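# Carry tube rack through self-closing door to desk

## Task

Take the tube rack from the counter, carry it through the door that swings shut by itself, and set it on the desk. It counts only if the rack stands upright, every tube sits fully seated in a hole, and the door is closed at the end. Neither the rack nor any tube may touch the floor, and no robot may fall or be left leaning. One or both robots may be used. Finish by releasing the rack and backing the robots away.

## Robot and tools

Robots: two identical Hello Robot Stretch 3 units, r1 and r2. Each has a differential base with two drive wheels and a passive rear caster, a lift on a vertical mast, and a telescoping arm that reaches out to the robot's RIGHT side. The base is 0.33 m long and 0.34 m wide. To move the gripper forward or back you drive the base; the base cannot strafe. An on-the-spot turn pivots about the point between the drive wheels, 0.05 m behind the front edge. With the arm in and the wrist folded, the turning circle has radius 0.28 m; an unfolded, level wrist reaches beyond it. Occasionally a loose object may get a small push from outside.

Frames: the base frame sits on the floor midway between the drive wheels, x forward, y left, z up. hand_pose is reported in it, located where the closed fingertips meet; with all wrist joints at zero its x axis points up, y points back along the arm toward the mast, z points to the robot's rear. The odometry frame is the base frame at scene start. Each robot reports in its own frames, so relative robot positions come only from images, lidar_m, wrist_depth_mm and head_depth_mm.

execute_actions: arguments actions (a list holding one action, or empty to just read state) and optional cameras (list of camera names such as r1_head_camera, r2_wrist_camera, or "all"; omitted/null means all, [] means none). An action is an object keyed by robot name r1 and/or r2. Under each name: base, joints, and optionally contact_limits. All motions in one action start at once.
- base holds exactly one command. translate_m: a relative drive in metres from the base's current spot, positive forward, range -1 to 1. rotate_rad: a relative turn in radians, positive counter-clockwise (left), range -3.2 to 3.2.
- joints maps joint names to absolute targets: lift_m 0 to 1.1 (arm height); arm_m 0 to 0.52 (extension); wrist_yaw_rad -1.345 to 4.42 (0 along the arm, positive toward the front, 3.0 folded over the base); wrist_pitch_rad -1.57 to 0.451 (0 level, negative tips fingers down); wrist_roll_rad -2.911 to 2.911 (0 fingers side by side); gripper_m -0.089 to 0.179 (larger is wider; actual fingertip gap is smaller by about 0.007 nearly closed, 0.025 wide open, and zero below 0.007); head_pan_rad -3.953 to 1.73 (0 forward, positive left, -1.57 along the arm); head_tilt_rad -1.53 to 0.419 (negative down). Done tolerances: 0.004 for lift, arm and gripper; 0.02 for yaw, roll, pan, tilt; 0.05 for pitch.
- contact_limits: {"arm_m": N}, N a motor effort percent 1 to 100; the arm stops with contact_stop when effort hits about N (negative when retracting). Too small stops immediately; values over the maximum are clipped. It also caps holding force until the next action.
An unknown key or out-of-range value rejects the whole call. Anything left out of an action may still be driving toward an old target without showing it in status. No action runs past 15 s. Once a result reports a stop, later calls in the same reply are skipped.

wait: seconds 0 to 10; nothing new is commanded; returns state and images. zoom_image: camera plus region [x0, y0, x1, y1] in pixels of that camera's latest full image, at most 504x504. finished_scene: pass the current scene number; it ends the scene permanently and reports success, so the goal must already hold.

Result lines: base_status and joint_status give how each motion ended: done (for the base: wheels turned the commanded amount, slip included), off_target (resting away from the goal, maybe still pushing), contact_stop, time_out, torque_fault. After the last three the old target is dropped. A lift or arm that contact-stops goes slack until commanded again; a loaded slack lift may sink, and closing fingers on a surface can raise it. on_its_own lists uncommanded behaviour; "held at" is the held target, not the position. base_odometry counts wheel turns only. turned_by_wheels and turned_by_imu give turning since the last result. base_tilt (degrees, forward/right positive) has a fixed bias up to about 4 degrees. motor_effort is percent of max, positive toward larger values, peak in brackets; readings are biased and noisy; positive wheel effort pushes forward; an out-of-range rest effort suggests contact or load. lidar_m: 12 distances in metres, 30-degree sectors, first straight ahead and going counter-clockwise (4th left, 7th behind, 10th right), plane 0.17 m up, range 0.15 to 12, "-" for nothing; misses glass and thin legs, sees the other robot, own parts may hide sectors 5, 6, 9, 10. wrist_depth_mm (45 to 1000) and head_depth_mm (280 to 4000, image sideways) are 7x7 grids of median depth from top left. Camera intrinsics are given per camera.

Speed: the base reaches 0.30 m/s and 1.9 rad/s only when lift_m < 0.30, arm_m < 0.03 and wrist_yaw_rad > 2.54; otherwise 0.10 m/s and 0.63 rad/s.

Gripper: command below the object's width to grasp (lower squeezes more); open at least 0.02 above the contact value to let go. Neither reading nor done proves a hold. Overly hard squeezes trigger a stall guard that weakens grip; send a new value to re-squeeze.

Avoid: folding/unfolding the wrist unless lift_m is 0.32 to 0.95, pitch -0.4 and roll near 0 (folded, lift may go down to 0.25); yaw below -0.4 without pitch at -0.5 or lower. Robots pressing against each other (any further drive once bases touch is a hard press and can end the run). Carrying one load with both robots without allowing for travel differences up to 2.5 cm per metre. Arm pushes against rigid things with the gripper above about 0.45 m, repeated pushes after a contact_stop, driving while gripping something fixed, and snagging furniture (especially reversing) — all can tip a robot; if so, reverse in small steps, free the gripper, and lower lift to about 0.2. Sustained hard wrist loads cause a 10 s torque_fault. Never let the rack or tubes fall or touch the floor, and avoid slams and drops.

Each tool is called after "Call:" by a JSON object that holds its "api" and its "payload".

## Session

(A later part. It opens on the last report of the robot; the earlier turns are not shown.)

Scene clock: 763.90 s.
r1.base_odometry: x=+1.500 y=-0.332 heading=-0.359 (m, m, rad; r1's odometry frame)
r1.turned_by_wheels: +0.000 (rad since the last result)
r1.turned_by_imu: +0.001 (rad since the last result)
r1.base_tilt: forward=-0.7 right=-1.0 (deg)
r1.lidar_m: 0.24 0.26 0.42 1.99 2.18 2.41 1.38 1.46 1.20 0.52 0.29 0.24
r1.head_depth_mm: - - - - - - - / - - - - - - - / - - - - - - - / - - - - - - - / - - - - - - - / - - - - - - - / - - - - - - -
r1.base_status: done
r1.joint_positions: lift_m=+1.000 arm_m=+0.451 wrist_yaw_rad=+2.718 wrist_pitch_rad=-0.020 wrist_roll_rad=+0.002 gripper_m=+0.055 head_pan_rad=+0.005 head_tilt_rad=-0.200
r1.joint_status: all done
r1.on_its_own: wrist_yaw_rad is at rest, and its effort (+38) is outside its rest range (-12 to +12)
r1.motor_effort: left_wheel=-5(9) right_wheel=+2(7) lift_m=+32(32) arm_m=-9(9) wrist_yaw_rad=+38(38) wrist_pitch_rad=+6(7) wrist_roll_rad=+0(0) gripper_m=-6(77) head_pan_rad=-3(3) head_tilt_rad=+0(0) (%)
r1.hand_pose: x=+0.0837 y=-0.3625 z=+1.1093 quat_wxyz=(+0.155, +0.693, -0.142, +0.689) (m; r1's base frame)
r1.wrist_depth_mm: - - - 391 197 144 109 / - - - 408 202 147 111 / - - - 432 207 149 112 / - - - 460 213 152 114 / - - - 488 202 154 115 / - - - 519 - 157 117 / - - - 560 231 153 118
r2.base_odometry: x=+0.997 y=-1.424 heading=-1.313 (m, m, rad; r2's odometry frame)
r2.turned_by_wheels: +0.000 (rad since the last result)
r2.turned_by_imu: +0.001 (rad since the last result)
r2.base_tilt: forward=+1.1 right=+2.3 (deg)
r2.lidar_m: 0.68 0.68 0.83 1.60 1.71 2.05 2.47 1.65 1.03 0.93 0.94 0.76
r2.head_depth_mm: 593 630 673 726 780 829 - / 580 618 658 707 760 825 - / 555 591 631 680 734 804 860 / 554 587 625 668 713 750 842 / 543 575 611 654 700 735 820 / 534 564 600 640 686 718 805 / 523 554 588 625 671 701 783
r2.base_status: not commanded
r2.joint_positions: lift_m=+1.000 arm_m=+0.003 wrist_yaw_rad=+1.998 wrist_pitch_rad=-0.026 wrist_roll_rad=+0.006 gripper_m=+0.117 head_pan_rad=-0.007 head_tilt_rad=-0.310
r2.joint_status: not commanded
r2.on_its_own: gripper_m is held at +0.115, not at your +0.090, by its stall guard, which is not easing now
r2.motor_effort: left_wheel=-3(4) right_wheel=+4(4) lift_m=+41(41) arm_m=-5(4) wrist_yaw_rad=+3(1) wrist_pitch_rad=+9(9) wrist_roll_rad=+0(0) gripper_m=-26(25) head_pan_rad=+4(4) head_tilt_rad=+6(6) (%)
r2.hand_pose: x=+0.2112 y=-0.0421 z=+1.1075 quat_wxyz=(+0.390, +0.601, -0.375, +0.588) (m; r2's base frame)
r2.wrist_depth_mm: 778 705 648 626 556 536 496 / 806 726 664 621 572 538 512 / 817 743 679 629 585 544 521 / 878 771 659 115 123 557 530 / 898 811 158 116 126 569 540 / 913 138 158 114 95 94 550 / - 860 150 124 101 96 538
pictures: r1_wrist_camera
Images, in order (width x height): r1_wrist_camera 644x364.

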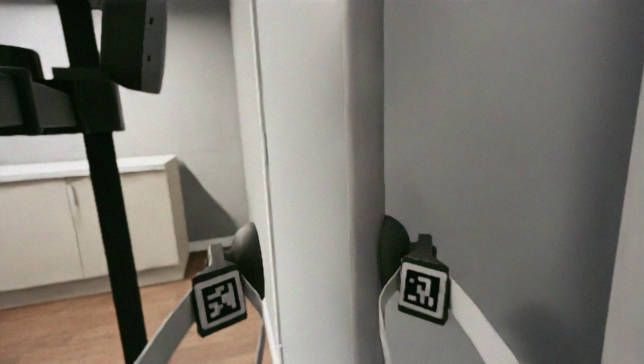

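Call:
{"api": "execute_actions", "payload": {"actions": [{"r1": {"base": {"translate_m": -0.025}}}], "cameras": ["r1_wrist_camera"]}}

Scene clock: 774.63 s.
r1.base_odometry: x=+1.477 y=-0.324 heading=-0.359 (m, m, rad; r1's odometry frame)
r1.turned_by_wheels: +0.000 (rad since the last result)
r1.turned_by_imu: +0.001 (rad since the last result)
r1.base_tilt: forward=-0.6 right=-1.1 (deg)
r1.lidar_m: 0.26 0.29 0.46 1.99 2.18 2.38 1.35 1.46 1.20 0.61 0.31 0.26
r1.head_depth_mm: - - - - - - - / - - - - - - - / - - - - - - - / - - - - - - - / - - - - - - - / - - - - - - - / - - - - - - -
r1.base_status: done
r1.joint_positions: lift_m=+1.000 arm_m=+0.450 wrist_yaw_rad=+2.638 wrist_pitch_rad=-0.020 wrist_roll_rad=+0.002 gripper_m=+0.055 head_pan_rad=+0.005 head_tilt_rad=-0.200
r1.joint_status: not commanded
r1.on_its_own: wrist_yaw_rad is held at +2.650, not at your +2.750, by its stall guard, which is not easing now; wrist_yaw_rad is at rest, and its effort (+14) is outside its rest range (-12 to +12)
r1.motor_effort: left_wheel=-2(9) right_wheel=-1(10) lift_m=+32(32) arm_m=-6(6) wrist_yaw_rad=+14(41) wrist_pitch_rad=+6(7) wrist_roll_rad=+0(0) gripper_m=-4(8) head_pan_rad=-3(4) head_tilt_rad=-1(1) (%)
r1.hand_pose: x=+0.1021 y=-0.3714 z=+1.1093 quat_wxyz=(+0.183, +0.687, -0.169, +0.683) (m; r1's base frame)
r1.wrist_depth_mm: - - 998 351 198 149 115 / - - - 367 202 151 117 / - - - 386 207 154 120 / - - - 405 213 157 111 / - - - 427 213 160 113 / - - 967 455 - 164 115 / - - - 481 240 160 117
r2.base_odometry: x=+0.997 y=-1.424 heading=-1.313 (m, m, rad; r2's odometry frame)
r2.turned_by_wheels: +0.000 (rad since the last result)
r2.turned_by_imu: +0.001 (rad since the last result)
r2.base_tilt: forward=+1.0 right=+2.3 (deg)
r2.lidar_m: 0.68 0.68 0.83 1.60 1.70 2.06 2.47 1.65 1.03 0.93 0.94 0.75
r2.head_depth_mm: 591 629 675 722 781 829 - / 580 617 659 708 760 823 - / 556 590 631 680 735 803 858 / 553 587 624 667 714 753 838 / 543 576 611 652 701 733 820 / 534 564 599 640 684 720 804 / 525 554 588 626 668 700 782
r2.base_status: not commanded
r2.joint_positions: lift_m=+1.000 arm_m=+0.003 wrist_yaw_rad=+1.998 wrist_pitch_rad=-0.026 wrist_roll_rad=+0.006 gripper_m=+0.117 head_pan_rad=-0.007 head_tilt_rad=-0.310
r2.joint_status: not commanded
r2.on_its_own: gripper_m is held at +0.115, not at your +0.090, by its stall guard, which is not easing now
r2.motor_effort: left_wheel=-4(3) right_wheel=+4(4) lift_m=+41(41) arm_m=-4(4) wrist_yaw_rad=+2(1) wrist_pitch_rad=+9(9) wrist_roll_rad=+1(0) gripper_m=-25(25) head_pan_rad=+4(4) head_tilt_rad=+6(6) (%)
r2.hand_pose: x=+0.2112 y=-0.0421 z=+1.1075 quat_wxyz=(+0.390, +0.601, -0.375, +0.588) (m; r2's base frame)
r2.wrist_depth_mm: 783 715 654 602 550 524 485 / 814 731 663 631 565 535 505 / 842 766 681 626 592 551 522 / 888 762 697 115 123 555 526 / 925 797 158 116 127 574 535 / 936 139 157 113 96 94 551 / - 863 150 124 101 96 554
pictures: r1_wrist_camera
Images, in order (width x height): r1_wrist_camera 644x364.

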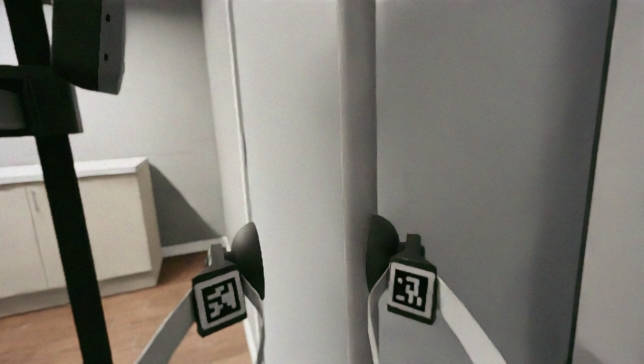

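Call:
{"api": "zoom_image", "payload": {"camera": "r1_wrist_camera", "region": [150, 100, 450, 364]}}

Region (150, 100, 450, 364) of r1_wrist_camera's 644x364 image, scaled by 1.680; it fills the top 444 rows of this view, and the rest is white.

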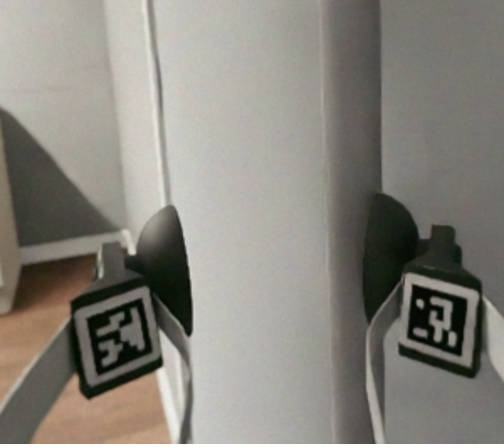

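Call:
{"api": "execute_actions", "payload": {"actions": [{"r1": {"base": {"translate_m": 0.012}, "joints": {"arm_m": 0.405, "wrist_yaw_rad": 2.7}}}], "cameras": ["r1_wrist_camera"]}}

Scene clock: 805.10 s.
r1.base_odometry: x=+1.488 y=-0.328 heading=-0.359 (m, m, rad; r1's odometry frame)
r1.turned_by_wheels: +0.000 (rad since the last result)
r1.turned_by_imu: -0.001 (rad since the last result)
r1.base_tilt: forward=-0.6 right=-1.1 (deg)
r1.lidar_m: 0.23 0.26 0.43 1.99 2.17 2.40 1.36 1.46 1.20 0.58 0.28 0.23
r1.head_depth_mm: - - - - - - - / - - - - - - - / - - - - - - - / - - - - - - - / - - - - - - - / - - - - - - - / - - - - - - -
r1.base_status: done
r1.joint_positions: lift_m=+1.000 arm_m=+0.405 wrist_yaw_rad=+2.624 wrist_pitch_rad=-0.024 wrist_roll_rad=+0.002 gripper_m=+0.055 head_pan_rad=+0.005 head_tilt_rad=-0.200
r1.joint_status: wrist_yaw_rad off_target (ended at +2.624, target +2.700); the others done
r1.on_its_own: wrist_yaw_rad is held at +2.635, not at your +2.700, by its stall guard, which is not easing now
r1.motor_effort: left_wheel=-2(18) right_wheel=+0(9) lift_m=+32(32) arm_m=-6(14) wrist_yaw_rad=+12(69) wrist_pitch_rad=+8(9) wrist_roll_rad=+0(0) gripper_m=-2(12) head_pan_rad=-3(4) head_tilt_rad=-1(0) (%)
r1.hand_pose: x=+0.1052 y=-0.3284 z=+1.1081 quat_wxyz=(+0.190, +0.686, -0.173, +0.681) (m; r1's base frame)
r1.wrist_depth_mm: - - 907 106 168 119 92 / - - 964 111 173 122 94 / - - - 116 178 124 95 / - - - 327 183 127 97 / - - - 349 175 129 98 / - - 791 371 - 132 100 / - - - 390 189 129 102
r2.base_odometry: x=+0.997 y=-1.424 heading=-1.313 (m, m, rad; r2's odometry frame)
r2.turned_by_wheels: +0.000 (rad since the last result)
r2.turned_by_imu: +0.001 (rad since the last result)
r2.base_tilt: forward=+1.0 right=+2.3 (deg)
r2.lidar_m: 0.68 0.69 0.83 1.60 1.68 2.05 2.47 1.66 1.04 0.93 0.94 0.76
r2.head_depth_mm: 593 629 675 724 780 828 - / 579 617 658 707 761 825 - / 557 591 631 681 735 803 858 / 553 587 625 669 716 755 840 / 543 574 613 653 701 736 820 / 534 564 599 640 684 720 804 / 524 553 588 626 667 701 781
r2.base_status: not commanded
r2.joint_positions: lift_m=+1.000 arm_m=+0.003 wrist_yaw_rad=+1.998 wrist_pitch_rad=-0.026 wrist_roll_rad=+0.006 gripper_m=+0.117 head_pan_rad=-0.007 head_tilt_rad=-0.310
r2.joint_status: not commanded
r2.on_its_own: gripper_m is held at +0.115, not at your +0.090, by its stall guard, which is not easing now
r2.motor_effort: left_wheel=-3(3) right_wheel=+4(4) lift_m=+41(41) arm_m=-4(4) wrist_yaw_rad=+2(3) wrist_pitch_rad=+9(9) wrist_roll_rad=+0(0) gripper_m=-25(25) head_pan_rad=+4(4) head_tilt_rad=+6(6) (%)
r2.hand_pose: x=+0.2112 y=-0.0421 z=+1.1075 quat_wxyz=(+0.390, +0.601, -0.375, +0.588) (m; r2's base frame)
r2.wrist_depth_mm: 768 702 644 625 559 540 496 / 810 724 676 632 584 532 498 / 829 730 676 629 579 551 513 / 866 770 690 115 123 550 527 / 906 785 159 115 126 570 541 / 926 139 158 113 95 94 543 / - 827 149 124 101 96 547
pictures: r1_wrist_camera
Images, in order (width x height): r1_wrist_camera 644x364.

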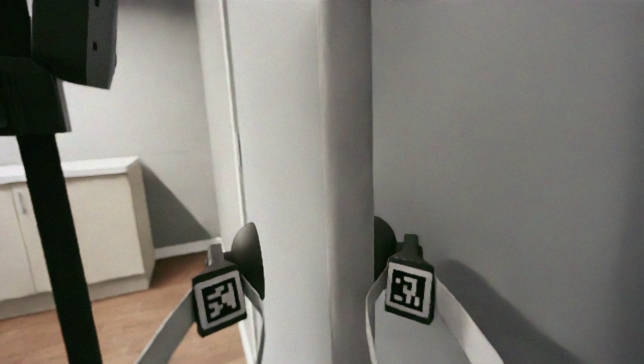

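Call:
{"api": "execute_actions", "payload": {"actions": [{"r1": {"joints": {"gripper_m": -0.05, "wrist_yaw_rad": 2.63}}}], "cameras": ["r1_wrist_camera"]}}

Scene clock: 813.30 s.
r1.base_odometry: x=+1.488 y=-0.328 heading=-0.359 (m, m, rad; r1's odometry frame)
r1.turned_by_wheels: +0.000 (rad since the last result)
r1.turned_by_imu: +0.001 (rad since the last result)
r1.base_tilt: forward=-0.6 right=-1.1 (deg)
r1.lidar_m: 0.23 0.26 0.43 1.99 2.18 2.39 1.37 1.46 1.20 0.58 0.28 0.23
r1.head_depth_mm: - - - - - - - / - - - - - - - / - - - - - - - / - - - - - - - / - - - - - - - / - - - - - - - / - - - - - - -
r1.base_status: not commanded
r1.joint_positions: lift_m=+1.000 arm_m=+0.405 wrist_yaw_rad=+2.557 wrist_pitch_rad=-0.024 wrist_roll_rad=+0.002 gripper_m=-0.046 head_pan_rad=+0.005 head_tilt_rad=-0.200
r1.joint_status: wrist_yaw_rad off_target (ended at +2.557, target +2.630); the others done
r1.on_its_own: wrist_yaw_rad is held at +2.578, not at your +2.630, by its stall guard, which is not easing now; wrist_yaw_rad is at rest, and its effort (+25) is outside its rest range (-12 to +12)
r1.motor_effort: left_wheel=-2(8) right_wheel=-1(11) lift_m=+32(33) arm_m=-6(6) wrist_yaw_rad=+25(50) wrist_pitch_rad=+8(8) wrist_roll_rad=+0(0) gripper_m=-24(100) head_pan_rad=-2(3) head_tilt_rad=-1(0) (%)
r1.hand_pose: x=+0.1198 y=-0.3373 z=+1.1081 quat_wxyz=(+0.212, +0.680, -0.195, +0.674) (m; r1's base frame)
r1.wrist_depth_mm: - - 536 107 147 108 85 / - - 599 112 151 110 87 / - - 679 117 156 113 88 / - - 780 119 161 115 90 / - - 946 121 164 117 91 / - - - 124 157 120 93 / - - 994 239 187 123 95
r2.base_odometry: x=+0.997 y=-1.424 heading=-1.313 (m, m, rad; r2's odometry frame)
r2.turned_by_wheels: +0.000 (rad since the last result)
r2.turned_by_imu: +0.001 (rad since the last result)
r2.base_tilt: forward=+1.1 right=+2.3 (deg)
r2.lidar_m: 0.68 0.69 0.83 1.61 1.68 2.05 2.47 1.65 1.03 0.93 0.94 0.76
r2.head_depth_mm: 593 630 674 725 783 830 - / 580 618 659 707 761 826 - / 556 591 631 680 734 804 861 / 553 587 625 669 716 753 838 / 543 575 612 654 699 735 817 / 534 565 600 639 683 719 803 / 524 554 587 625 668 701 784
r2.base_status: not commanded
r2.joint_positions: lift_m=+1.000 arm_m=+0.003 wrist_yaw_rad=+1.998 wrist_pitch_rad=-0.026 wrist_roll_rad=+0.006 gripper_m=+0.117 head_pan_rad=-0.007 head_tilt_rad=-0.310
r2.joint_status: not commanded
r2.on_its_own: gripper_m is held at +0.115, not at your +0.090, by its stall guard, which is not easing now
r2.motor_effort: left_wheel=-4(4) right_wheel=+4(4) lift_m=+41(41) arm_m=-4(4) wrist_yaw_rad=+1(2) wrist_pitch_rad=+9(9) wrist_roll_rad=+0(0) gripper_m=-25(26) head_pan_rad=+4(4) head_tilt_rad=+6(6) (%)
r2.hand_pose: x=+0.2112 y=-0.0421 z=+1.1075 quat_wxyz=(+0.390, +0.601, -0.375, +0.588) (m; r2's base frame)
r2.wrist_depth_mm: 790 708 650 624 563 530 497 / 801 716 658 630 575 534 505 / 834 734 689 626 587 539 525 / 849 782 665 115 124 555 530 / 885 797 158 115 127 564 546 / 917 138 157 114 96 94 555 / - 866 150 125 101 96 558
pictures: r1_wrist_camera
Images, in order (width x height): r1_wrist_camera 644x364.

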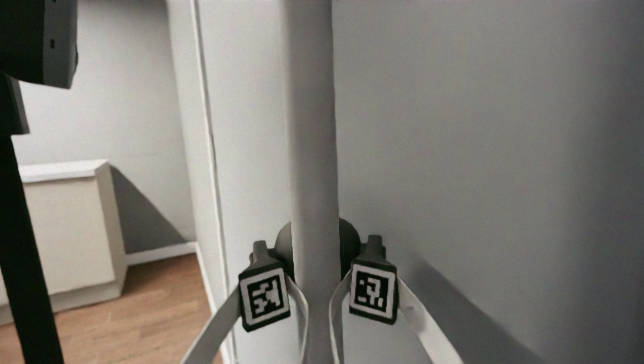

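Call:
{"api": "execute_actions", "payload": {"actions": [{"r1": {"base": {"translate_m": -0.1}, "joints": {"arm_m": 0.40, "wrist_yaw_rad": 2.5}}}], "cameras": ["r1_wrist_camera"]}}

Scene clock: 821.67 s.
r1.base_odometry: x=+1.395 y=-0.293 heading=-0.359 (m, m, rad; r1's odometry frame)
r1.turned_by_wheels: +0.000 (rad since the last result)
r1.turned_by_imu: +0.082 (rad since the last result)
r1.base_tilt: forward=-0.5 right=-1.1 (deg)
r1.lidar_m: 0.29 0.35 0.66 1.99 2.28 2.30 1.28 1.37 1.18 0.67 0.32 0.29
r1.head_depth_mm: - - - - - - - / - - - - - - - / - - - - - - 286 / - - - - - 287 299 / - - - - 287 299 314 / - - - 287 299 314 330 / - - 287 300 314 331 349
r1.base_status: done
r1.joint_positions: lift_m=+1.000 arm_m=+0.400 wrist_yaw_rad=+2.483 wrist_pitch_rad=-0.021 wrist_roll_rad=+0.002 gripper_m=-0.040 head_pan_rad=+0.005 head_tilt_rad=-0.201
r1.joint_status: all done
r1.on_its_own: gripper_m is held at -0.041, not at your -0.050, by its stall guard, which is not easing now; wrist_yaw_rad is at rest, and its effort (+21) is outside its rest range (-12 to +12)
r1.motor_effort: left_wheel=+6(25) right_wheel=-10(40) lift_m=+32(32) arm_m=+2(9) wrist_yaw_rad=+21(50) wrist_pitch_rad=+7(10) wrist_roll_rad=+0(0) gripper_m=-18(22) head_pan_rad=-4(3) head_tilt_rad=+0(0) (%)
r1.hand_pose: x=+0.1352 y=-0.3426 z=+1.1091 quat_wxyz=(+0.236, +0.672, -0.222, +0.666) (m; r1's base frame)
r1.wrist_depth_mm: - - 750 113 149 107 83 / - - 866 116 153 109 84 / - - - 122 157 110 86 / - - - 216 163 113 87 / - - - 127 167 115 88 / - - - 129 162 118 90 / - - - 245 191 121 94
r2.base_odometry: x=+0.997 y=-1.424 heading=-1.313 (m, m, rad; r2's odometry frame)
r2.turned_by_wheels: +0.000 (rad since the last result)
r2.turned_by_imu: +0.001 (rad since the last result)
r2.base_tilt: forward=+1.0 right=+2.3 (deg)
r2.lidar_m: 0.68 0.68 0.83 1.60 1.64 2.06 2.47 1.65 1.04 0.93 0.94 0.76
r2.head_depth_mm: 591 630 673 725 782 828 - / 581 617 658 707 761 828 - / 556 591 631 679 734 803 858 / 554 587 625 669 716 753 838 / 543 577 613 654 702 733 822 / 534 565 600 639 684 721 805 / 524 555 588 625 668 701 783
r2.base_status: not commanded
r2.joint_positions: lift_m=+1.000 arm_m=+0.003 wrist_yaw_rad=+1.998 wrist_pitch_rad=-0.026 wrist_roll_rad=+0.006 gripper_m=+0.117 head_pan_rad=-0.007 head_tilt_rad=-0.310
r2.joint_status: not commanded
r2.on_its_own: gripper_m is held at +0.115, not at your +0.090, by its stall guard, which is not easing now
r2.motor_effort: left_wheel=-4(3) right_wheel=+4(4) lift_m=+41(41) arm_m=-4(5) wrist_yaw_rad=+3(2) wrist_pitch_rad=+9(9) wrist_roll_rad=+0(1) gripper_m=-25(25) head_pan_rad=+4(4) head_tilt_rad=+6(6) (%)
r2.hand_pose: x=+0.2112 y=-0.0421 z=+1.1075 quat_wxyz=(+0.390, +0.601, -0.375, +0.588) (m; r2's base frame)
r2.wrist_depth_mm: 796 717 656 602 560 517 494 / 792 737 677 636 575 536 515 / 854 759 690 616 587 555 517 / 865 774 676 115 124 546 532 / 927 803 158 116 126 565 545 / 902 137 157 113 95 94 542 / - 866 149 124 100 95 549
pictures: r1_wrist_camera
Images, in order (width x height): r1_wrist_camera 644x364.

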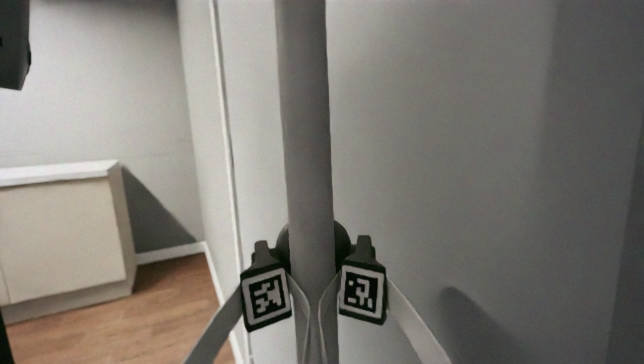

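Call:
{"api": "execute_actions", "payload": {"actions": [{"r1": {"base": {"rotate_rad": -0.09}, "joints": {"arm_m": 0.388}}}], "cameras": ["r1_wrist_camera"]}}

Scene clock: 830.03 s.
r1.base_odometry: x=+1.395 y=-0.293 heading=-0.448 (m, m, rad; r1's odometry frame)
r1.turned_by_wheels: -0.089 (rad since the last result)
r1.turned_by_imu: -0.066 (rad since the last result)
r1.base_tilt: forward=-0.5 right=-1.2 (deg)
r1.lidar_m: 0.27 0.32 0.57 1.99 2.20 2.31 1.28 1.42 1.18 0.76 0.31 0.27
r1.head_depth_mm: - - - - - - - / - - - - - - - / - - - - - - - / - - - - - - - / - - - - - - 284 / - - - - - 283 293 / - - - - 284 292 307
r1.base_status: rotate_rad off_target (by the wheels' count: -0.0890 of -0.0900)
r1.joint_positions: lift_m=+1.000 arm_m=+0.387 wrist_yaw_rad=+2.500 wrist_pitch_rad=-0.019 wrist_roll_rad=+0.002 gripper_m=-0.040 head_pan_rad=+0.005 head_tilt_rad=-0.201
r1.joint_status: all done
r1.on_its_own: gripper_m is held at -0.041, not at your -0.050, by its stall guard, which is not easing now; right_wheel is at rest, and its effort (-26) is outside its rest range (-18 to +18)
r1.motor_effort: left_wheel=+17(36) right_wheel=-26(43) lift_m=+32(32) arm_m=+6(7) wrist_yaw_rad=-1(51) wrist_pitch_rad=+7(8) wrist_roll_rad=+0(0) gripper_m=-18(21) head_pan_rad=-3(3) head_tilt_rad=+0(0) (%)
r1.hand_pose: x=+0.1317 y=-0.3276 z=+1.1094 quat_wxyz=(+0.230, +0.674, -0.216, +0.668) (m; r1's base frame)
r1.wrist_depth_mm: - - 651 116 147 106 83 / - - 746 118 151 108 84 / - - 852 120 155 110 86 / - - - 125 159 112 87 / - - - 126 165 115 89 / - - - 129 160 117 93 / - - - 143 183 120 95
r2.base_odometry: x=+0.997 y=-1.424 heading=-1.313 (m, m, rad; r2's odometry frame)
r2.turned_by_wheels: +0.000 (rad since the last result)
r2.turned_by_imu: +0.001 (rad since the last result)
r2.base_tilt: forward=+1.0 right=+2.3 (deg)
r2.lidar_m: 0.68 0.68 0.83 1.60 1.61 2.05 2.46 1.65 1.03 0.93 0.94 0.76
r2.head_depth_mm: 592 630 674 722 781 828 - / 580 618 659 706 762 828 - / 556 590 630 678 733 802 860 / 553 587 626 669 715 753 841 / 543 576 612 653 700 735 819 / 534 565 599 638 685 721 806 / 524 554 587 626 670 702 784
r2.base_status: not commanded
r2.joint_positions: lift_m=+1.000 arm_m=+0.003 wrist_yaw_rad=+1.998 wrist_pitch_rad=-0.026 wrist_roll_rad=+0.006 gripper_m=+0.117 head_pan_rad=-0.007 head_tilt_rad=-0.310
r2.joint_status: not commanded
r2.on_its_own: gripper_m is held at +0.115, not at your +0.090, by its stall guard, which is not easing now
r2.motor_effort: left_wheel=-3(4) right_wheel=+4(4) lift_m=+41(41) arm_m=-4(4) wrist_yaw_rad=+1(2) wrist_pitch_rad=+9(9) wrist_roll_rad=+0(0) gripper_m=-26(25) head_pan_rad=+4(4) head_tilt_rad=+6(6) (%)
r2.hand_pose: x=+0.2112 y=-0.0421 z=+1.1075 quat_wxyz=(+0.390, +0.601, -0.375, +0.588) (m; r2's base frame)
r2.wrist_depth_mm: 785 697 645 607 558 527 501 / 815 741 673 616 576 538 508 / 840 756 664 627 577 552 515 / 876 766 685 115 123 554 525 / 889 785 158 116 126 567 539 / 904 138 159 113 96 94 540 / - 870 150 124 101 96 559
pictures: r1_wrist_camera
Images, in order (width x height): r1_wrist_camera 644x364.

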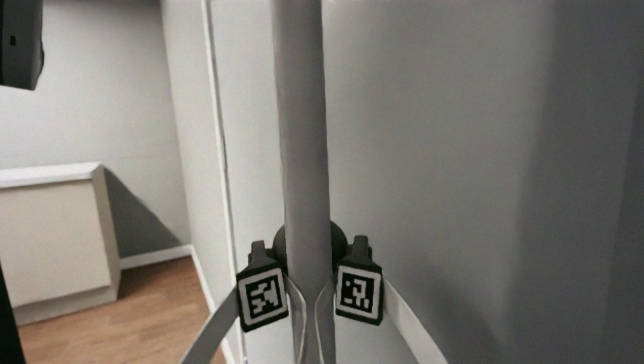

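Call:
{"api": "execute_actions", "payload": {"actions": [{"r1": {"base": {"translate_m": -0.145}, "joints": {"arm_m": 0.345, "wrist_yaw_rad": 2.43}}}], "cameras": ["r1_wrist_camera"]}}

Scene clock: 855.93 s.
r1.base_odometry: x=+1.264 y=-0.230 heading=-0.448 (m, m, rad; r1's odometry frame)
r1.turned_by_wheels: +0.000 (rad since the last result)
r1.turned_by_imu: +0.085 (rad since the last result)
r1.base_tilt: forward=-0.5 right=-1.0 (deg)
r1.lidar_m: 0.33 0.44 0.95 2.01 2.34 2.17 1.15 1.32 1.15 0.90 0.34 0.32
r1.head_depth_mm: - - - - 285 291 302 / - - 283 288 297 308 321 / - 286 293 303 315 328 342 / 289 299 310 322 335 350 366 / 305 317 330 343 359 375 393 / 324 337 352 367 385 404 426 / 345 361 377 396 416 439 464
r1.base_status: done
r1.joint_positions: lift_m=+1.000 arm_m=+0.345 wrist_yaw_rad=+2.413 wrist_pitch_rad=-0.017 wrist_roll_rad=+0.002 gripper_m=-0.040 head_pan_rad=+0.005 head_tilt_rad=-0.201
r1.joint_status: all done
r1.on_its_own: gripper_m is held at -0.041, not at your -0.050, by its stall guard, which is not easing now; wrist_yaw_rad is at rest, and its effort (+20) is outside its rest range (-12 to +12)
r1.motor_effort: left_wheel=+5(30) right_wheel=-11(37) lift_m=+32(32) arm_m=+0(12) wrist_yaw_rad=+20(69) wrist_pitch_rad=+6(9) wrist_roll_rad=+0(0) gripper_m=-19(22) head_pan_rad=-3(4) head_tilt_rad=+0(0) (%)
r1.hand_pose: x=+0.1490 y=-0.2991 z=+1.1100 quat_wxyz=(+0.258, +0.663, -0.246, +0.658) (m; r1's base frame)
r1.wrist_depth_mm: - - - 113 152 104 79 / - - - 116 156 106 80 / - - - 219 160 108 82 / - - - 230 164 110 83 / - - - 128 170 112 84 / - - - 130 161 115 85 / - - - 291 194 117 86
r2.base_odometry: x=+0.997 y=-1.424 heading=-1.313 (m, m, rad; r2's odometry frame)
r2.turned_by_wheels: +0.000 (rad since the last result)
r2.turned_by_imu: +0.001 (rad since the last result)
r2.base_tilt: forward=+1.0 right=+2.3 (deg)
r2.lidar_m: 0.68 0.68 0.83 1.50 1.25 2.05 2.47 1.65 1.03 0.93 0.94 0.76
r2.head_depth_mm: 593 631 672 723 783 829 - / 580 617 660 707 761 827 - / 557 591 630 679 735 804 858 / 554 588 625 669 712 753 840 / 543 577 611 653 700 735 822 / 534 564 601 638 683 718 803 / 524 554 587 626 668 699 780
r2.base_status: not commanded
r2.joint_positions: lift_m=+1.000 arm_m=+0.003 wrist_yaw_rad=+1.998 wrist_pitch_rad=-0.026 wrist_roll_rad=+0.006 gripper_m=+0.117 head_pan_rad=-0.007 head_tilt_rad=-0.310
r2.joint_status: not commanded
r2.on_its_own: gripper_m is held at +0.115, not at your +0.090, by its stall guard, which is not easing now
r2.motor_effort: left_wheel=-3(4) right_wheel=+4(4) lift_m=+41(41) arm_m=-4(4) wrist_yaw_rad=+2(2) wrist_pitch_rad=+9(9) wrist_roll_rad=+0(0) gripper_m=-26(25) head_pan_rad=+4(4) head_tilt_rad=+6(6) (%)
r2.hand_pose: x=+0.2112 y=-0.0421 z=+1.1075 quat_wxyz=(+0.390, +0.601, -0.375, +0.588) (m; r2's base frame)
r2.wrist_depth_mm: 812 719 647 613 551 525 495 / 801 728 688 617 579 539 499 / 842 768 673 629 578 546 522 / 837 809 701 115 123 562 524 / 874 779 158 116 126 562 536 / 932 138 157 113 96 94 547 / - 852 150 124 101 96 552
pictures: r1_wrist_camera
Images, in order (width x height): r1_wrist_camera 644x364.

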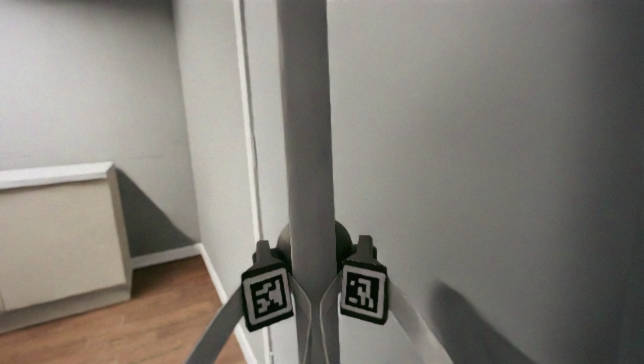

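Call:
{"api": "execute_actions", "payload": {"actions": [{"r1": {"base": {"rotate_rad": -0.1}, "joints": {"arm_m": 0.332}}}], "cameras": ["r1_wrist_camera"]}}

Scene clock: 866.63 s.
r1.base_odometry: x=+1.264 y=-0.230 heading=-0.547 (m, m, rad; r1's odometry frame)
r1.turned_by_wheels: -0.099 (rad since the last result)
r1.turned_by_imu: -0.057 (rad since the last result)
r1.base_tilt: forward=-0.6 right=-1.1 (deg)
r1.lidar_m: 0.31 0.40 0.82 2.00 2.26 2.18 1.16 1.37 1.16 0.99 0.33 0.31
r1.head_depth_mm: - - - - - - 284 / - - - - - 287 297 / - - - 284 290 302 315 / - - 286 295 307 320 335 / 283 290 300 312 326 341 357 / 292 305 317 332 348 365 384 / 310 324 338 354 372 392 415
r1.base_status: done
r1.joint_positions: lift_m=+1.000 arm_m=+0.332 wrist_yaw_rad=+2.416 wrist_pitch_rad=-0.016 wrist_roll_rad=+0.002 gripper_m=-0.040 head_pan_rad=+0.005 head_tilt_rad=-0.201
r1.joint_status: all done
r1.on_its_own: gripper_m is held at -0.041, not at your -0.050, by its stall guard, which is not easing now; wrist_yaw_rad is at rest, and its effort (+16) is outside its rest range (-12 to +12)
r1.motor_effort: left_wheel=+10(36) right_wheel=-18(45) lift_m=+32(32) arm_m=+2(8) wrist_yaw_rad=+16(30) wrist_pitch_rad=+5(7) wrist_roll_rad=+0(0) gripper_m=-18(19) head_pan_rad=-3(2) head_tilt_rad=+0(0) (%)
r1.hand_pose: x=+0.1484 y=-0.2853 z=+1.1103 quat_wxyz=(+0.256, +0.664, -0.245, +0.659) (m; r1's base frame)
r1.wrist_depth_mm: - - 953 115 149 104 80 / - - - 117 153 106 81 / - - - 121 157 108 83 / - - - 216 162 110 84 / - - - 126 167 112 85 / - - - 129 160 115 86 / - - - 140 185 117 89
r2.base_odometry: x=+0.997 y=-1.424 heading=-1.313 (m, m, rad; r2's odometry frame)
r2.turned_by_wheels: +0.000 (rad since the last result)
r2.turned_by_imu: +0.001 (rad since the last result)
r2.base_tilt: forward=+1.0 right=+2.2 (deg)
r2.lidar_m: 0.68 0.68 0.83 1.49 1.27 2.05 2.47 1.65 1.04 0.93 0.94 0.76
r2.head_depth_mm: 592 630 673 724 782 830 - / 581 617 658 706 763 825 - / 556 591 631 678 734 802 858 / 553 588 625 668 714 753 838 / 543 575 612 654 700 735 822 / 533 564 600 640 685 720 806 / 524 555 589 625 669 698 781
r2.base_status: not commanded
r2.joint_positions: lift_m=+1.000 arm_m=+0.003 wrist_yaw_rad=+1.998 wrist_pitch_rad=-0.026 wrist_roll_rad=+0.006 gripper_m=+0.117 head_pan_rad=-0.007 head_tilt_rad=-0.310
r2.joint_status: not commanded
r2.on_its_own: gripper_m is held at +0.115, not at your +0.090, by its stall guard, which is not easing now
r2.motor_effort: left_wheel=-4(3) right_wheel=+4(4) lift_m=+41(41) arm_m=-4(4) wrist_yaw_rad=+1(2) wrist_pitch_rad=+9(9) wrist_roll_rad=+0(1) gripper_m=-25(25) head_pan_rad=+4(4) head_tilt_rad=+5(6) (%)
r2.hand_pose: x=+0.2112 y=-0.0421 z=+1.1075 quat_wxyz=(+0.390, +0.601, -0.375, +0.588) (m; r2's base frame)
r2.wrist_depth_mm: 770 714 645 611 564 525 498 / 786 730 674 622 580 550 514 / 830 741 683 624 585 549 522 / 849 782 685 115 123 554 524 / 875 798 157 116 126 583 553 / 914 139 158 113 95 94 543 / - 850 150 125 101 96 567
pictures: r1_wrist_camera
Images, in order (width x height): r1_wrist_camera 644x364.

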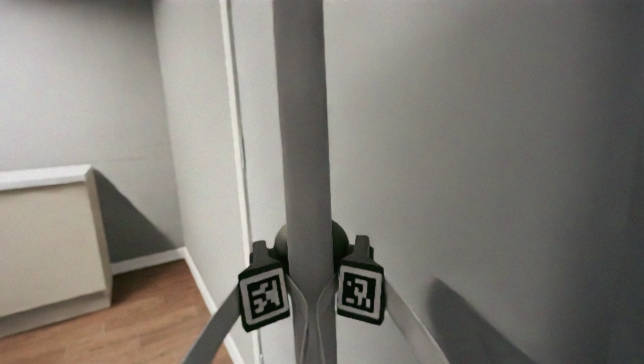

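Call:
{"api": "execute_actions", "payload": {"actions": [{"r1": {"base": {"translate_m": -0.155}, "joints": {"arm_m": 0.272, "wrist_yaw_rad": 2.34}}}], "cameras": ["r1_wrist_camera"]}}

Scene clock: 877.00 s.
r1.base_odometry: x=+1.132 y=-0.150 heading=-0.546 (m, m, rad; r1's odometry frame)
r1.turned_by_wheels: +0.001 (rad since the last result)
r1.turned_by_imu: +0.067 (rad since the last result)
r1.base_tilt: forward=+0.3 right=-1.1 (deg)
r1.lidar_m: 0.36 0.53 1.24 2.04 2.33 2.04 1.01 1.28 1.12 1.12 0.34 0.34
r1.head_depth_mm: - - - 288 295 305 316 / 284 288 295 306 317 329 342 / 296 306 318 330 343 357 372 / 318 330 344 358 374 390 409 / 345 359 374 392 410 431 454 / 376 392 411 432 454 480 510 / 413 434 455 482 511 543 581
r1.base_status: done
r1.joint_positions: lift_m=+1.000 arm_m=+0.271 wrist_yaw_rad=+2.336 wrist_pitch_rad=-0.007 wrist_roll_rad=+0.002 gripper_m=-0.040 head_pan_rad=+0.005 head_tilt_rad=-0.201
r1.joint_status: all done
r1.on_its_own: gripper_m is held at -0.041, not at your -0.050, by its stall guard, which is not easing now; right_wheel is at rest, and its effort (-29) is outside its rest range (-18 to +18)
r1.motor_effort: left_wheel=+14(33) right_wheel=-29(49) lift_m=+31(32) arm_m=+9(13) wrist_yaw_rad=+4(58) wrist_pitch_rad=+2(5) wrist_roll_rad=+0(0) gripper_m=-19(21) head_pan_rad=-4(2) head_tilt_rad=+1(0) (%)
r1.hand_pose: x=+0.1633 y=-0.2388 z=+1.1127 quat_wxyz=(+0.279, +0.652, -0.275, +0.649) (m; r1's base frame)
r1.wrist_depth_mm: - - - 214 149 98 73 / - - - 222 153 99 74 / - - - 123 157 101 75 / - - - 126 163 103 76 / - - - 128 167 105 77 / - - - 131 160 108 78 / - - - 284 196 110 80
r2.base_odometry: x=+0.997 y=-1.424 heading=-1.313 (m, m, rad; r2's odometry frame)
r2.turned_by_wheels: +0.000 (rad since the last result)
r2.turned_by_imu: +0.001 (rad since the last result)
r2.base_tilt: forward=+1.0 right=+2.3 (deg)
r2.lidar_m: 0.68 0.68 0.83 1.60 1.12 2.05 2.47 1.65 1.03 0.93 0.94 0.75
r2.head_depth_mm: 592 630 673 722 782 828 - / 579 616 659 706 764 823 - / 557 590 632 677 736 805 857 / 554 588 626 669 713 754 837 / 543 575 613 654 702 734 819 / 535 564 600 640 685 719 805 / 523 554 587 626 670 699 782
r2.base_status: not commanded
r2.joint_positions: lift_m=+1.000 arm_m=+0.003 wrist_yaw_rad=+1.998 wrist_pitch_rad=-0.026 wrist_roll_rad=+0.006 gripper_m=+0.117 head_pan_rad=-0.007 head_tilt_rad=-0.310
r2.joint_status: not commanded
r2.on_its_own: gripper_m is held at +0.115, not at your +0.090, by its stall guard, which is not easing now
r2.motor_effort: left_wheel=-3(4) right_wheel=+4(4) lift_m=+41(41) arm_m=-5(4) wrist_yaw_rad=+3(3) wrist_pitch_rad=+9(9) wrist_roll_rad=+0(0) gripper_m=-25(25) head_pan_rad=+4(4) head_tilt_rad=+6(6) (%)
r2.hand_pose: x=+0.2112 y=-0.0421 z=+1.1075 quat_wxyz=(+0.390, +0.601, -0.375, +0.588) (m; r2's base frame)
r2.wrist_depth_mm: 751 725 662 596 559 522 503 / 818 724 671 631 575 540 505 / 858 776 675 634 586 546 510 / 857 777 686 115 123 555 532 / 886 804 158 116 127 576 548 / 926 138 158 114 95 94 549 / - 869 150 125 101 96 555
pictures: r1_wrist_camera
Images, in order (width x height): r1_wrist_camera 644x364.

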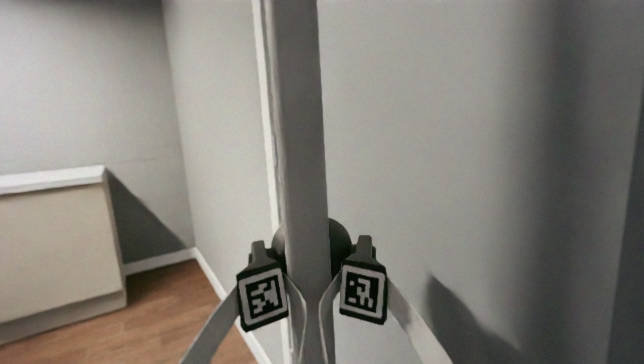

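Call:
{"api": "execute_actions", "payload": {"actions": [], "cameras": ["r1_nav_camera", "r2_nav_camera"]}}

Scene clock: 881.40 s.
r1.base_odometry: x=+1.132 y=-0.150 heading=-0.546 (m, m, rad; r1's odometry frame)
r1.turned_by_wheels: +0.000 (rad since the last result)
r1.turned_by_imu: +0.001 (rad since the last result)
r1.base_tilt: forward=+0.3 right=-1.1 (deg)
r1.lidar_m: 0.36 0.53 1.24 2.04 2.33 2.03 1.01 1.28 1.12 1.12 0.34 0.34
r1.head_depth_mm: - - - 288 295 305 316 / 283 288 295 306 317 329 342 / 296 307 318 330 343 357 373 / 318 331 344 358 374 391 410 / 345 359 374 392 410 431 454 / 376 393 411 432 455 481 510 / 413 433 456 482 511 544 581
r1.base_status: done
r1.joint_positions: lift_m=+1.000 arm_m=+0.271 wrist_yaw_rad=+2.336 wrist_pitch_rad=-0.007 wrist_roll_rad=+0.002 gripper_m=-0.040 head_pan_rad=+0.005 head_tilt_rad=-0.201
r1.joint_status: all done
r1.on_its_own: gripper_m is held at -0.041, not at your -0.050, by its stall guard, which is not easing now; right_wheel is at rest, and its effort (-29) is outside its rest range (-18 to +18)
r1.motor_effort: left_wheel=+14(33) right_wheel=-29(49) lift_m=+31(32) arm_m=+9(13) wrist_yaw_rad=+4(58) wrist_pitch_rad=+2(5) wrist_roll_rad=+0(0) gripper_m=-18(21) head_pan_rad=-3(2) head_tilt_rad=+0(0) (%)
r1.hand_pose: x=+0.1633 y=-0.2388 z=+1.1127 quat_wxyz=(+0.279, +0.652, -0.275, +0.649) (m; r1's base frame)
r1.wrist_depth_mm: - - - 214 149 98 73 / - - - 221 153 99 74 / - - - 123 158 102 75 / - - - 126 163 103 76 / - - - 128 168 105 77 / - - - 130 160 108 78 / - - - 284 198 110 80
r2.base_odometry: x=+0.997 y=-1.424 heading=-1.313 (m, m, rad; r2's odometry frame)
r2.turned_by_wheels: +0.000 (rad since the last result)
r2.turned_by_imu: +0.000 (rad since the last result)
r2.base_tilt: forward=+1.1 right=+2.3 (deg)
r2.lidar_m: 0.68 0.69 0.83 1.61 1.12 2.05 2.47 1.65 1.04 0.93 0.94 0.76
r2.head_depth_mm: 593 630 674 724 783 828 - / 580 615 659 706 760 825 - / 555 591 631 679 733 802 859 / 554 587 626 668 714 754 839 / 542 576 612 655 702 735 820 / 533 564 600 639 686 719 805 / 524 554 588 626 667 700 783
r2.base_status: not commanded
r2.joint_positions: lift_m=+1.000 arm_m=+0.003 wrist_yaw_rad=+1.998 wrist_pitch_rad=-0.026 wrist_roll_rad=+0.006 gripper_m=+0.117 head_pan_rad=-0.007 head_tilt_rad=-0.310
r2.joint_status: not commanded
r2.on_its_own: gripper_m is held at +0.115, not at your +0.090, by its stall guard, which is not easing now
r2.motor_effort: left_wheel=-3(4) right_wheel=+4(4) lift_m=+41(41) arm_m=-4(4) wrist_yaw_rad=+3(3) wrist_pitch_rad=+9(9) wrist_roll_rad=+0(0) gripper_m=-26(25) head_pan_rad=+4(4) head_tilt_rad=+6(6) (%)
r2.hand_pose: x=+0.2112 y=-0.0421 z=+1.1075 quat_wxyz=(+0.390, +0.601, -0.375, +0.588) (m; r2's base frame)
r2.wrist_depth_mm: 786 697 658 612 560 534 495 / 833 739 684 624 583 540 513 / 845 742 684 621 576 548 515 / 866 807 683 115 123 550 524 / 877 797 158 115 127 563 546 / 929 139 159 114 96 94 551 / - 870 150 125 101 96 552
pictures: r1_nav_camera (sideways: a quarter turn counterclockwise sets it upright), r2_nav_camera (sideways: a quarter turn counterclockwise sets it upright)
Images, in order (width x height): r1_nav_camera 672x504, r2_nav_camera 672x504.

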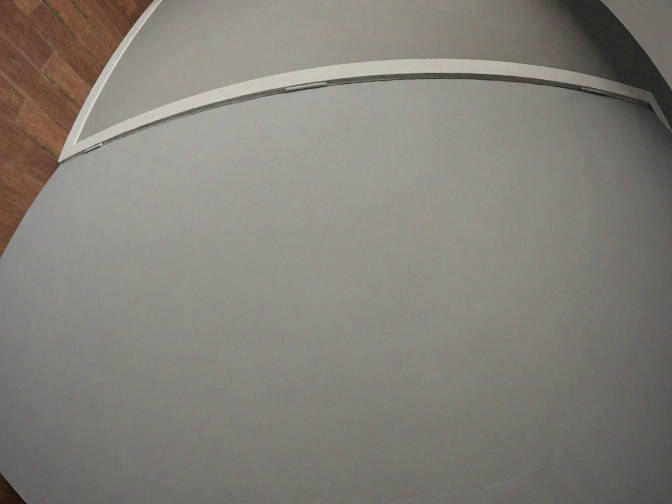

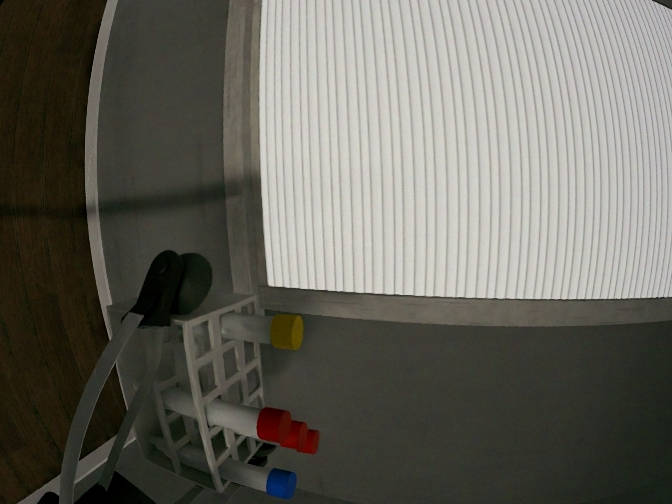

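Call:
{"api": "execute_actions", "payload": {"actions": [{"r1": {"base": {"translate_m": -0.07}, "joints": {"arm_m": 0.22, "wrist_yaw_rad": 2.3}}}], "cameras": ["r1_wrist_camera"]}}

Scene clock: 900.50 s.
r1.base_odometry: x=+1.072 y=-0.113 heading=-0.545 (m, m, rad; r1's odometry frame)
r1.turned_by_wheels: +0.001 (rad since the last result)
r1.turned_by_imu: +0.019 (rad since the last result)
r1.base_tilt: forward=+0.5 right=-1.0 (deg)
r1.lidar_m: 0.37 0.59 1.42 2.06 2.23 1.97 0.95 1.25 1.10 1.11 0.33 0.33
r1.head_depth_mm: - - 285 290 298 308 318 / 287 293 302 312 324 336 349 / 307 317 329 342 355 370 385 / 335 348 361 376 393 411 430 / 367 384 400 419 439 461 487 / 408 427 449 473 499 528 563 / 460 484 511 541 577 617 664
r1.base_status: done
r1.joint_positions: lift_m=+1.000 arm_m=+0.219 wrist_yaw_rad=+2.280 wrist_pitch_rad=-0.003 wrist_roll_rad=+0.002 gripper_m=-0.040 head_pan_rad=+0.005 head_tilt_rad=-0.201
r1.joint_status: wrist_yaw_rad off_target (ended at +2.280, target +2.300); the others done
r1.on_its_own: gripper_m is held at -0.041, not at your -0.050, by its stall guard, which is not easing now; right_wheel is at rest, and its effort (-23) is outside its rest range (-18 to +18); wrist_yaw_rad is at rest, and its effort (+24) is outside its rest range (-12 to +12)
r1.motor_effort: left_wheel=+7(26) right_wheel=-23(47) lift_m=+31(32) arm_m=+8(7) wrist_yaw_rad=+24(65) wrist_pitch_rad=+1(2) wrist_roll_rad=+0(0) gripper_m=-20(22) head_pan_rad=-3(2) head_tilt_rad=+0(0) (%)
r1.hand_pose: x=+0.1731 y=-0.1975 z=+1.1136 quat_wxyz=(+0.296, +0.643, -0.294, +0.642) (m; r1's base frame)
r1.wrist_depth_mm: - - - 113 157 101 74 / - - - 118 161 102 75 / - - - 252 167 104 76 / - - - 129 172 106 77 / - - - 129 176 109 79 / - - - 130 167 111 80 / - - - 312 209 113 81
r2.base_odometry: x=+0.997 y=-1.424 heading=-1.313 (m, m, rad; r2's odometry frame)
r2.turned_by_wheels: +0.000 (rad since the last result)
r2.turned_by_imu: +0.001 (rad since the last result)
r2.base_tilt: forward=+1.0 right=+2.3 (deg)
r2.lidar_m: 0.68 0.69 0.83 1.60 1.05 2.05 2.47 1.65 1.04 0.93 0.94 0.75
r2.head_depth_mm: 591 631 674 726 779 828 - / 580 617 659 707 760 823 - / 557 591 632 680 734 801 861 / 553 587 625 670 714 755 839 / 544 575 611 655 702 735 820 / 534 565 599 640 684 720 805 / 524 555 588 626 670 699 784
r2.base_status: not commanded
r2.joint_positions: lift_m=+1.000 arm_m=+0.003 wrist_yaw_rad=+1.998 wrist_pitch_rad=-0.026 wrist_roll_rad=+0.006 gripper_m=+0.117 head_pan_rad=-0.007 head_tilt_rad=-0.310
r2.joint_status: not commanded
r2.on_its_own: gripper_m is held at +0.115, not at your +0.090, by its stall guard, which is not easing now
r2.motor_effort: left_wheel=-3(3) right_wheel=+4(4) lift_m=+41(41) arm_m=-4(4) wrist_yaw_rad=+4(2) wrist_pitch_rad=+9(9) wrist_roll_rad=+0(0) gripper_m=-26(25) head_pan_rad=+4(4) head_tilt_rad=+6(6) (%)
r2.hand_pose: x=+0.2112 y=-0.0421 z=+1.1075 quat_wxyz=(+0.390, +0.601, -0.375, +0.588) (m; r2's base frame)
r2.wrist_depth_mm: 781 709 659 603 581 525 489 / 810 730 659 608 570 547 504 / 846 757 689 631 577 547 518 / 865 771 686 115 123 558 515 / 905 790 158 115 126 563 538 / 949 138 158 113 96 94 551 / - 861 150 124 101 96 542
pictures: r1_wrist_camera
Images, in order (width x height): r1_wrist_camera 644x364.

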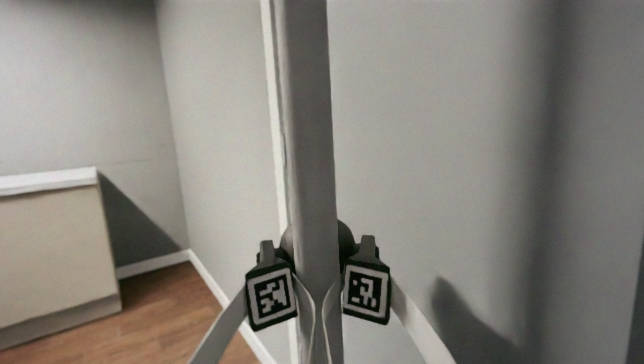

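Call:
{"api": "execute_actions", "payload": {"actions": [{"r1": {"base": {"translate_m": -0.07}, "joints": {"arm_m": 0.172, "wrist_yaw_rad": 2.22}}}], "cameras": ["r1_wrist_camera"]}}

Scene clock: 906.23 s.
r1.base_odometry: x=+1.012 y=-0.077 heading=-0.545 (m, m, rad; r1's odometry frame)
r1.turned_by_wheels: +0.001 (rad since the last result)
r1.turned_by_imu: +0.001 (rad since the last result)
r1.base_tilt: forward=+1.9 right=-1.1 (deg)
r1.lidar_m: 0.38 0.64 1.56 2.10 2.16 1.91 0.88 1.23 1.08 1.09 0.33 0.33
r1.head_depth_mm: - - - 287 291 300 312 / 284 289 296 306 318 330 344 / 300 311 324 337 351 367 385 / 330 343 359 375 394 413 435 / 366 384 402 423 447 473 502 / 412 435 458 485 516 552 593 / 472 500 532 570 613 664 725
r1.base_status: done
r1.joint_positions: lift_m=+1.000 arm_m=+0.172 wrist_yaw_rad=+2.206 wrist_pitch_rad=+0.014 wrist_roll_rad=+0.002 gripper_m=-0.040 head_pan_rad=+0.005 head_tilt_rad=-0.201
r1.joint_status: all done
r1.on_its_own: gripper_m is held at -0.041, not at your -0.050, by its stall guard, which is not easing now; right_wheel is at rest, and its effort (-20) is outside its rest range (-18 to +18); wrist_yaw_rad is at rest, and its effort (+17) is outside its rest range (-12 to +12)
r1.motor_effort: left_wheel=+5(12) right_wheel=-20(30) lift_m=+31(31) arm_m=+5(7) wrist_yaw_rad=+17(56) wrist_pitch_rad=-5(5) wrist_roll_rad=+0(0) gripper_m=-20(21) head_pan_rad=-3(2) head_tilt_rad=+0(1) (%)
r1.hand_pose: x=+0.1851 y=-0.1643 z=+1.1180 quat_wxyz=(+0.314, +0.629, -0.323, +0.633) (m; r1's base frame)
r1.wrist_depth_mm: - - - 114 153 100 74 / - - - 117 158 102 76 / - - - 123 164 104 77 / - - - 252 169 107 78 / - - - 129 174 109 79 / - - - 130 167 112 81 / - - - 308 208 115 82
r2.base_odometry: x=+0.997 y=-1.424 heading=-1.313 (m, m, rad; r2's odometry frame)
r2.turned_by_wheels: +0.000 (rad since the last result)
r2.turned_by_imu: +0.001 (rad since the last result)
r2.base_tilt: forward=+1.0 right=+2.3 (deg)
r2.lidar_m: 0.68 0.69 0.83 1.60 0.82 2.05 2.47 1.65 1.03 0.93 0.94 0.76
r2.head_depth_mm: 592 630 672 722 781 830 - / 581 616 658 707 761 825 - / 557 592 630 677 734 803 856 / 554 586 625 669 715 752 840 / 544 575 613 653 698 734 820 / 533 565 599 639 686 722 804 / 524 554 588 626 668 701 783
r2.base_status: not commanded
r2.joint_positions: lift_m=+1.000 arm_m=+0.003 wrist_yaw_rad=+1.998 wrist_pitch_rad=-0.026 wrist_roll_rad=+0.006 gripper_m=+0.117 head_pan_rad=-0.007 head_tilt_rad=-0.310
r2.joint_status: not commanded
r2.on_its_own: gripper_m is held at +0.115, not at your +0.090, by its stall guard, which is not easing now
r2.motor_effort: left_wheel=-3(4) right_wheel=+4(4) lift_m=+41(41) arm_m=-5(4) wrist_yaw_rad=+2(2) wrist_pitch_rad=+9(9) wrist_roll_rad=+0(0) gripper_m=-25(26) head_pan_rad=+4(4) head_tilt_rad=+6(6) (%)
r2.hand_pose: x=+0.2112 y=-0.0421 z=+1.1075 quat_wxyz=(+0.390, +0.601, -0.375, +0.588) (m; r2's base frame)
r2.wrist_depth_mm: 781 725 647 604 565 525 498 / 809 727 676 617 590 530 518 / 816 777 679 633 578 544 520 / 866 770 667 115 123 552 528 / 913 808 158 115 126 567 539 / 943 139 157 113 95 94 537 / - 869 150 124 101 96 547
pictures: r1_wrist_camera
Images, in order (width x height): r1_wrist_camera 644x364.

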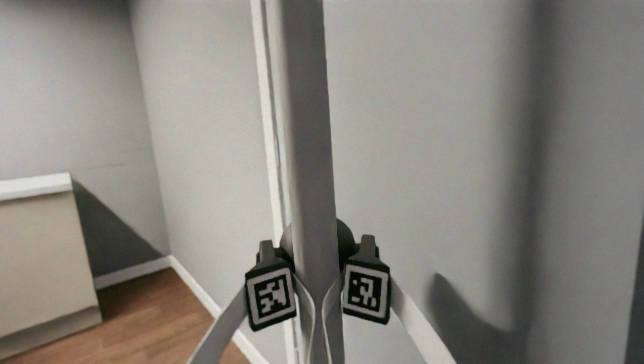

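Call:
{"api": "execute_actions", "payload": {"actions": [], "cameras": ["r2_nav_camera", "r1_nav_camera"]}}

Scene clock: 914.20 s.
r1.base_odometry: x=+1.012 y=-0.077 heading=-0.545 (m, m, rad; r1's odometry frame)
r1.turned_by_wheels: +0.000 (rad since the last result)
r1.turned_by_imu: +0.001 (rad since the last result)
r1.base_tilt: forward=+1.9 right=-1.1 (deg)
r1.lidar_m: 0.38 0.64 1.57 2.10 2.16 1.91 0.88 1.22 1.08 1.08 0.33 0.33
r1.head_depth_mm: - - - 287 291 301 312 / 284 289 295 306 318 331 344 / 299 311 324 337 352 367 385 / 329 344 359 375 393 414 436 / 366 383 402 423 447 473 503 / 413 434 458 485 516 551 592 / 472 500 533 569 612 662 724
r1.base_status: done
r1.joint_positions: lift_m=+1.000 arm_m=+0.172 wrist_yaw_rad=+2.206 wrist_pitch_rad=+0.014 wrist_roll_rad=+0.002 gripper_m=-0.040 head_pan_rad=+0.005 head_tilt_rad=-0.201
r1.joint_status: all done
r1.on_its_own: gripper_m is held at -0.041, not at your -0.050, by its stall guard, which is not easing now; right_wheel is at rest, and its effort (-20) is outside its rest range (-18 to +18); wrist_yaw_rad is at rest, and its effort (+16) is outside its rest range (-12 to +12)
r1.motor_effort: left_wheel=+5(12) right_wheel=-20(30) lift_m=+32(31) arm_m=+5(7) wrist_yaw_rad=+16(56) wrist_pitch_rad=-5(5) wrist_roll_rad=+0(0) gripper_m=-20(21) head_pan_rad=-3(2) head_tilt_rad=-1(1) (%)
r1.hand_pose: x=+0.1851 y=-0.1643 z=+1.1180 quat_wxyz=(+0.314, +0.629, -0.323, +0.633) (m; r1's base frame)
r1.wrist_depth_mm: - - - 115 153 100 75 / - - - 117 158 102 76 / - - - 123 164 104 77 / - - - 253 170 107 78 / - - - 129 175 110 79 / - - - 130 166 112 81 / - - - 310 208 115 82
r2.base_odometry: x=+0.997 y=-1.424 heading=-1.313 (m, m, rad; r2's odometry frame)
r2.turned_by_wheels: +0.000 (rad since the last result)
r2.turned_by_imu: +0.000 (rad since the last result)
r2.base_tilt: forward=+1.0 right=+2.3 (deg)
r2.lidar_m: 0.68 0.68 0.83 1.60 0.82 2.05 2.47 1.65 1.04 0.93 0.94 0.76
r2.head_depth_mm: 591 632 675 722 783 829 - / 581 617 658 706 762 824 - / 557 592 630 680 733 805 860 / 554 587 625 668 715 752 841 / 543 575 612 654 702 735 820 / 533 565 600 639 685 721 805 / 523 555 589 625 668 700 782
r2.base_status: not commanded
r2.joint_positions: lift_m=+1.000 arm_m=+0.003 wrist_yaw_rad=+1.998 wrist_pitch_rad=-0.026 wrist_roll_rad=+0.006 gripper_m=+0.117 head_pan_rad=-0.007 head_tilt_rad=-0.310
r2.joint_status: not commanded
r2.on_its_own: gripper_m is held at +0.115, not at your +0.090, by its stall guard, which is not easing now
r2.motor_effort: left_wheel=-4(4) right_wheel=+4(4) lift_m=+41(41) arm_m=-4(4) wrist_yaw_rad=+2(2) wrist_pitch_rad=+9(9) wrist_roll_rad=+0(0) gripper_m=-25(26) head_pan_rad=+4(4) head_tilt_rad=+6(6) (%)
r2.hand_pose: x=+0.2112 y=-0.0421 z=+1.1075 quat_wxyz=(+0.390, +0.601, -0.375, +0.588) (m; r2's base frame)
r2.wrist_depth_mm: 789 706 658 615 561 524 484 / 815 730 671 620 575 532 508 / 830 757 694 616 588 538 509 / 853 789 683 115 123 556 523 / 877 807 159 116 126 578 530 / 933 138 157 114 95 94 543 / - 852 150 124 101 96 546
pictures: r1_nav_camera (sideways: a quarter turn counterclockwise sets it upright), r2_nav_camera (sideways: a quarter turn counterclockwise sets it upright)
Images, in order (width x height): r1_nav_camera 672x504, r2_nav_camera 672x504.

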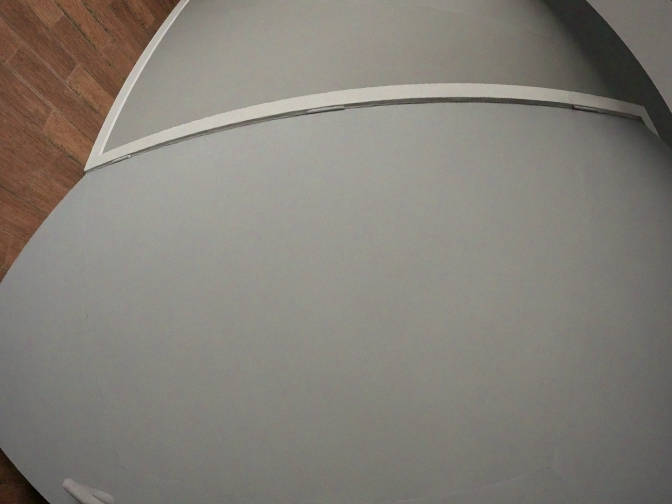

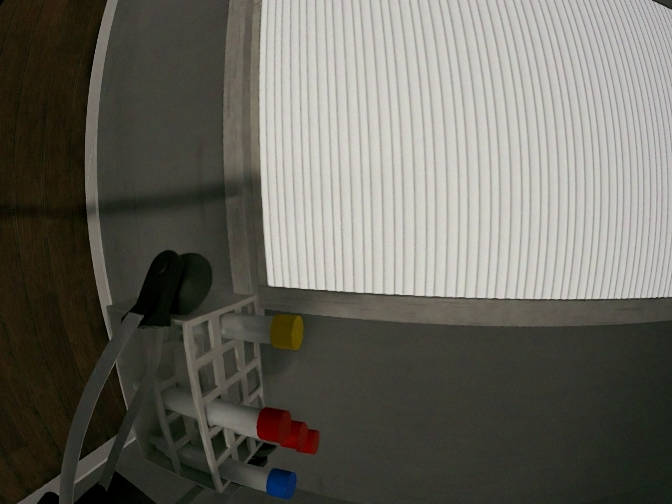

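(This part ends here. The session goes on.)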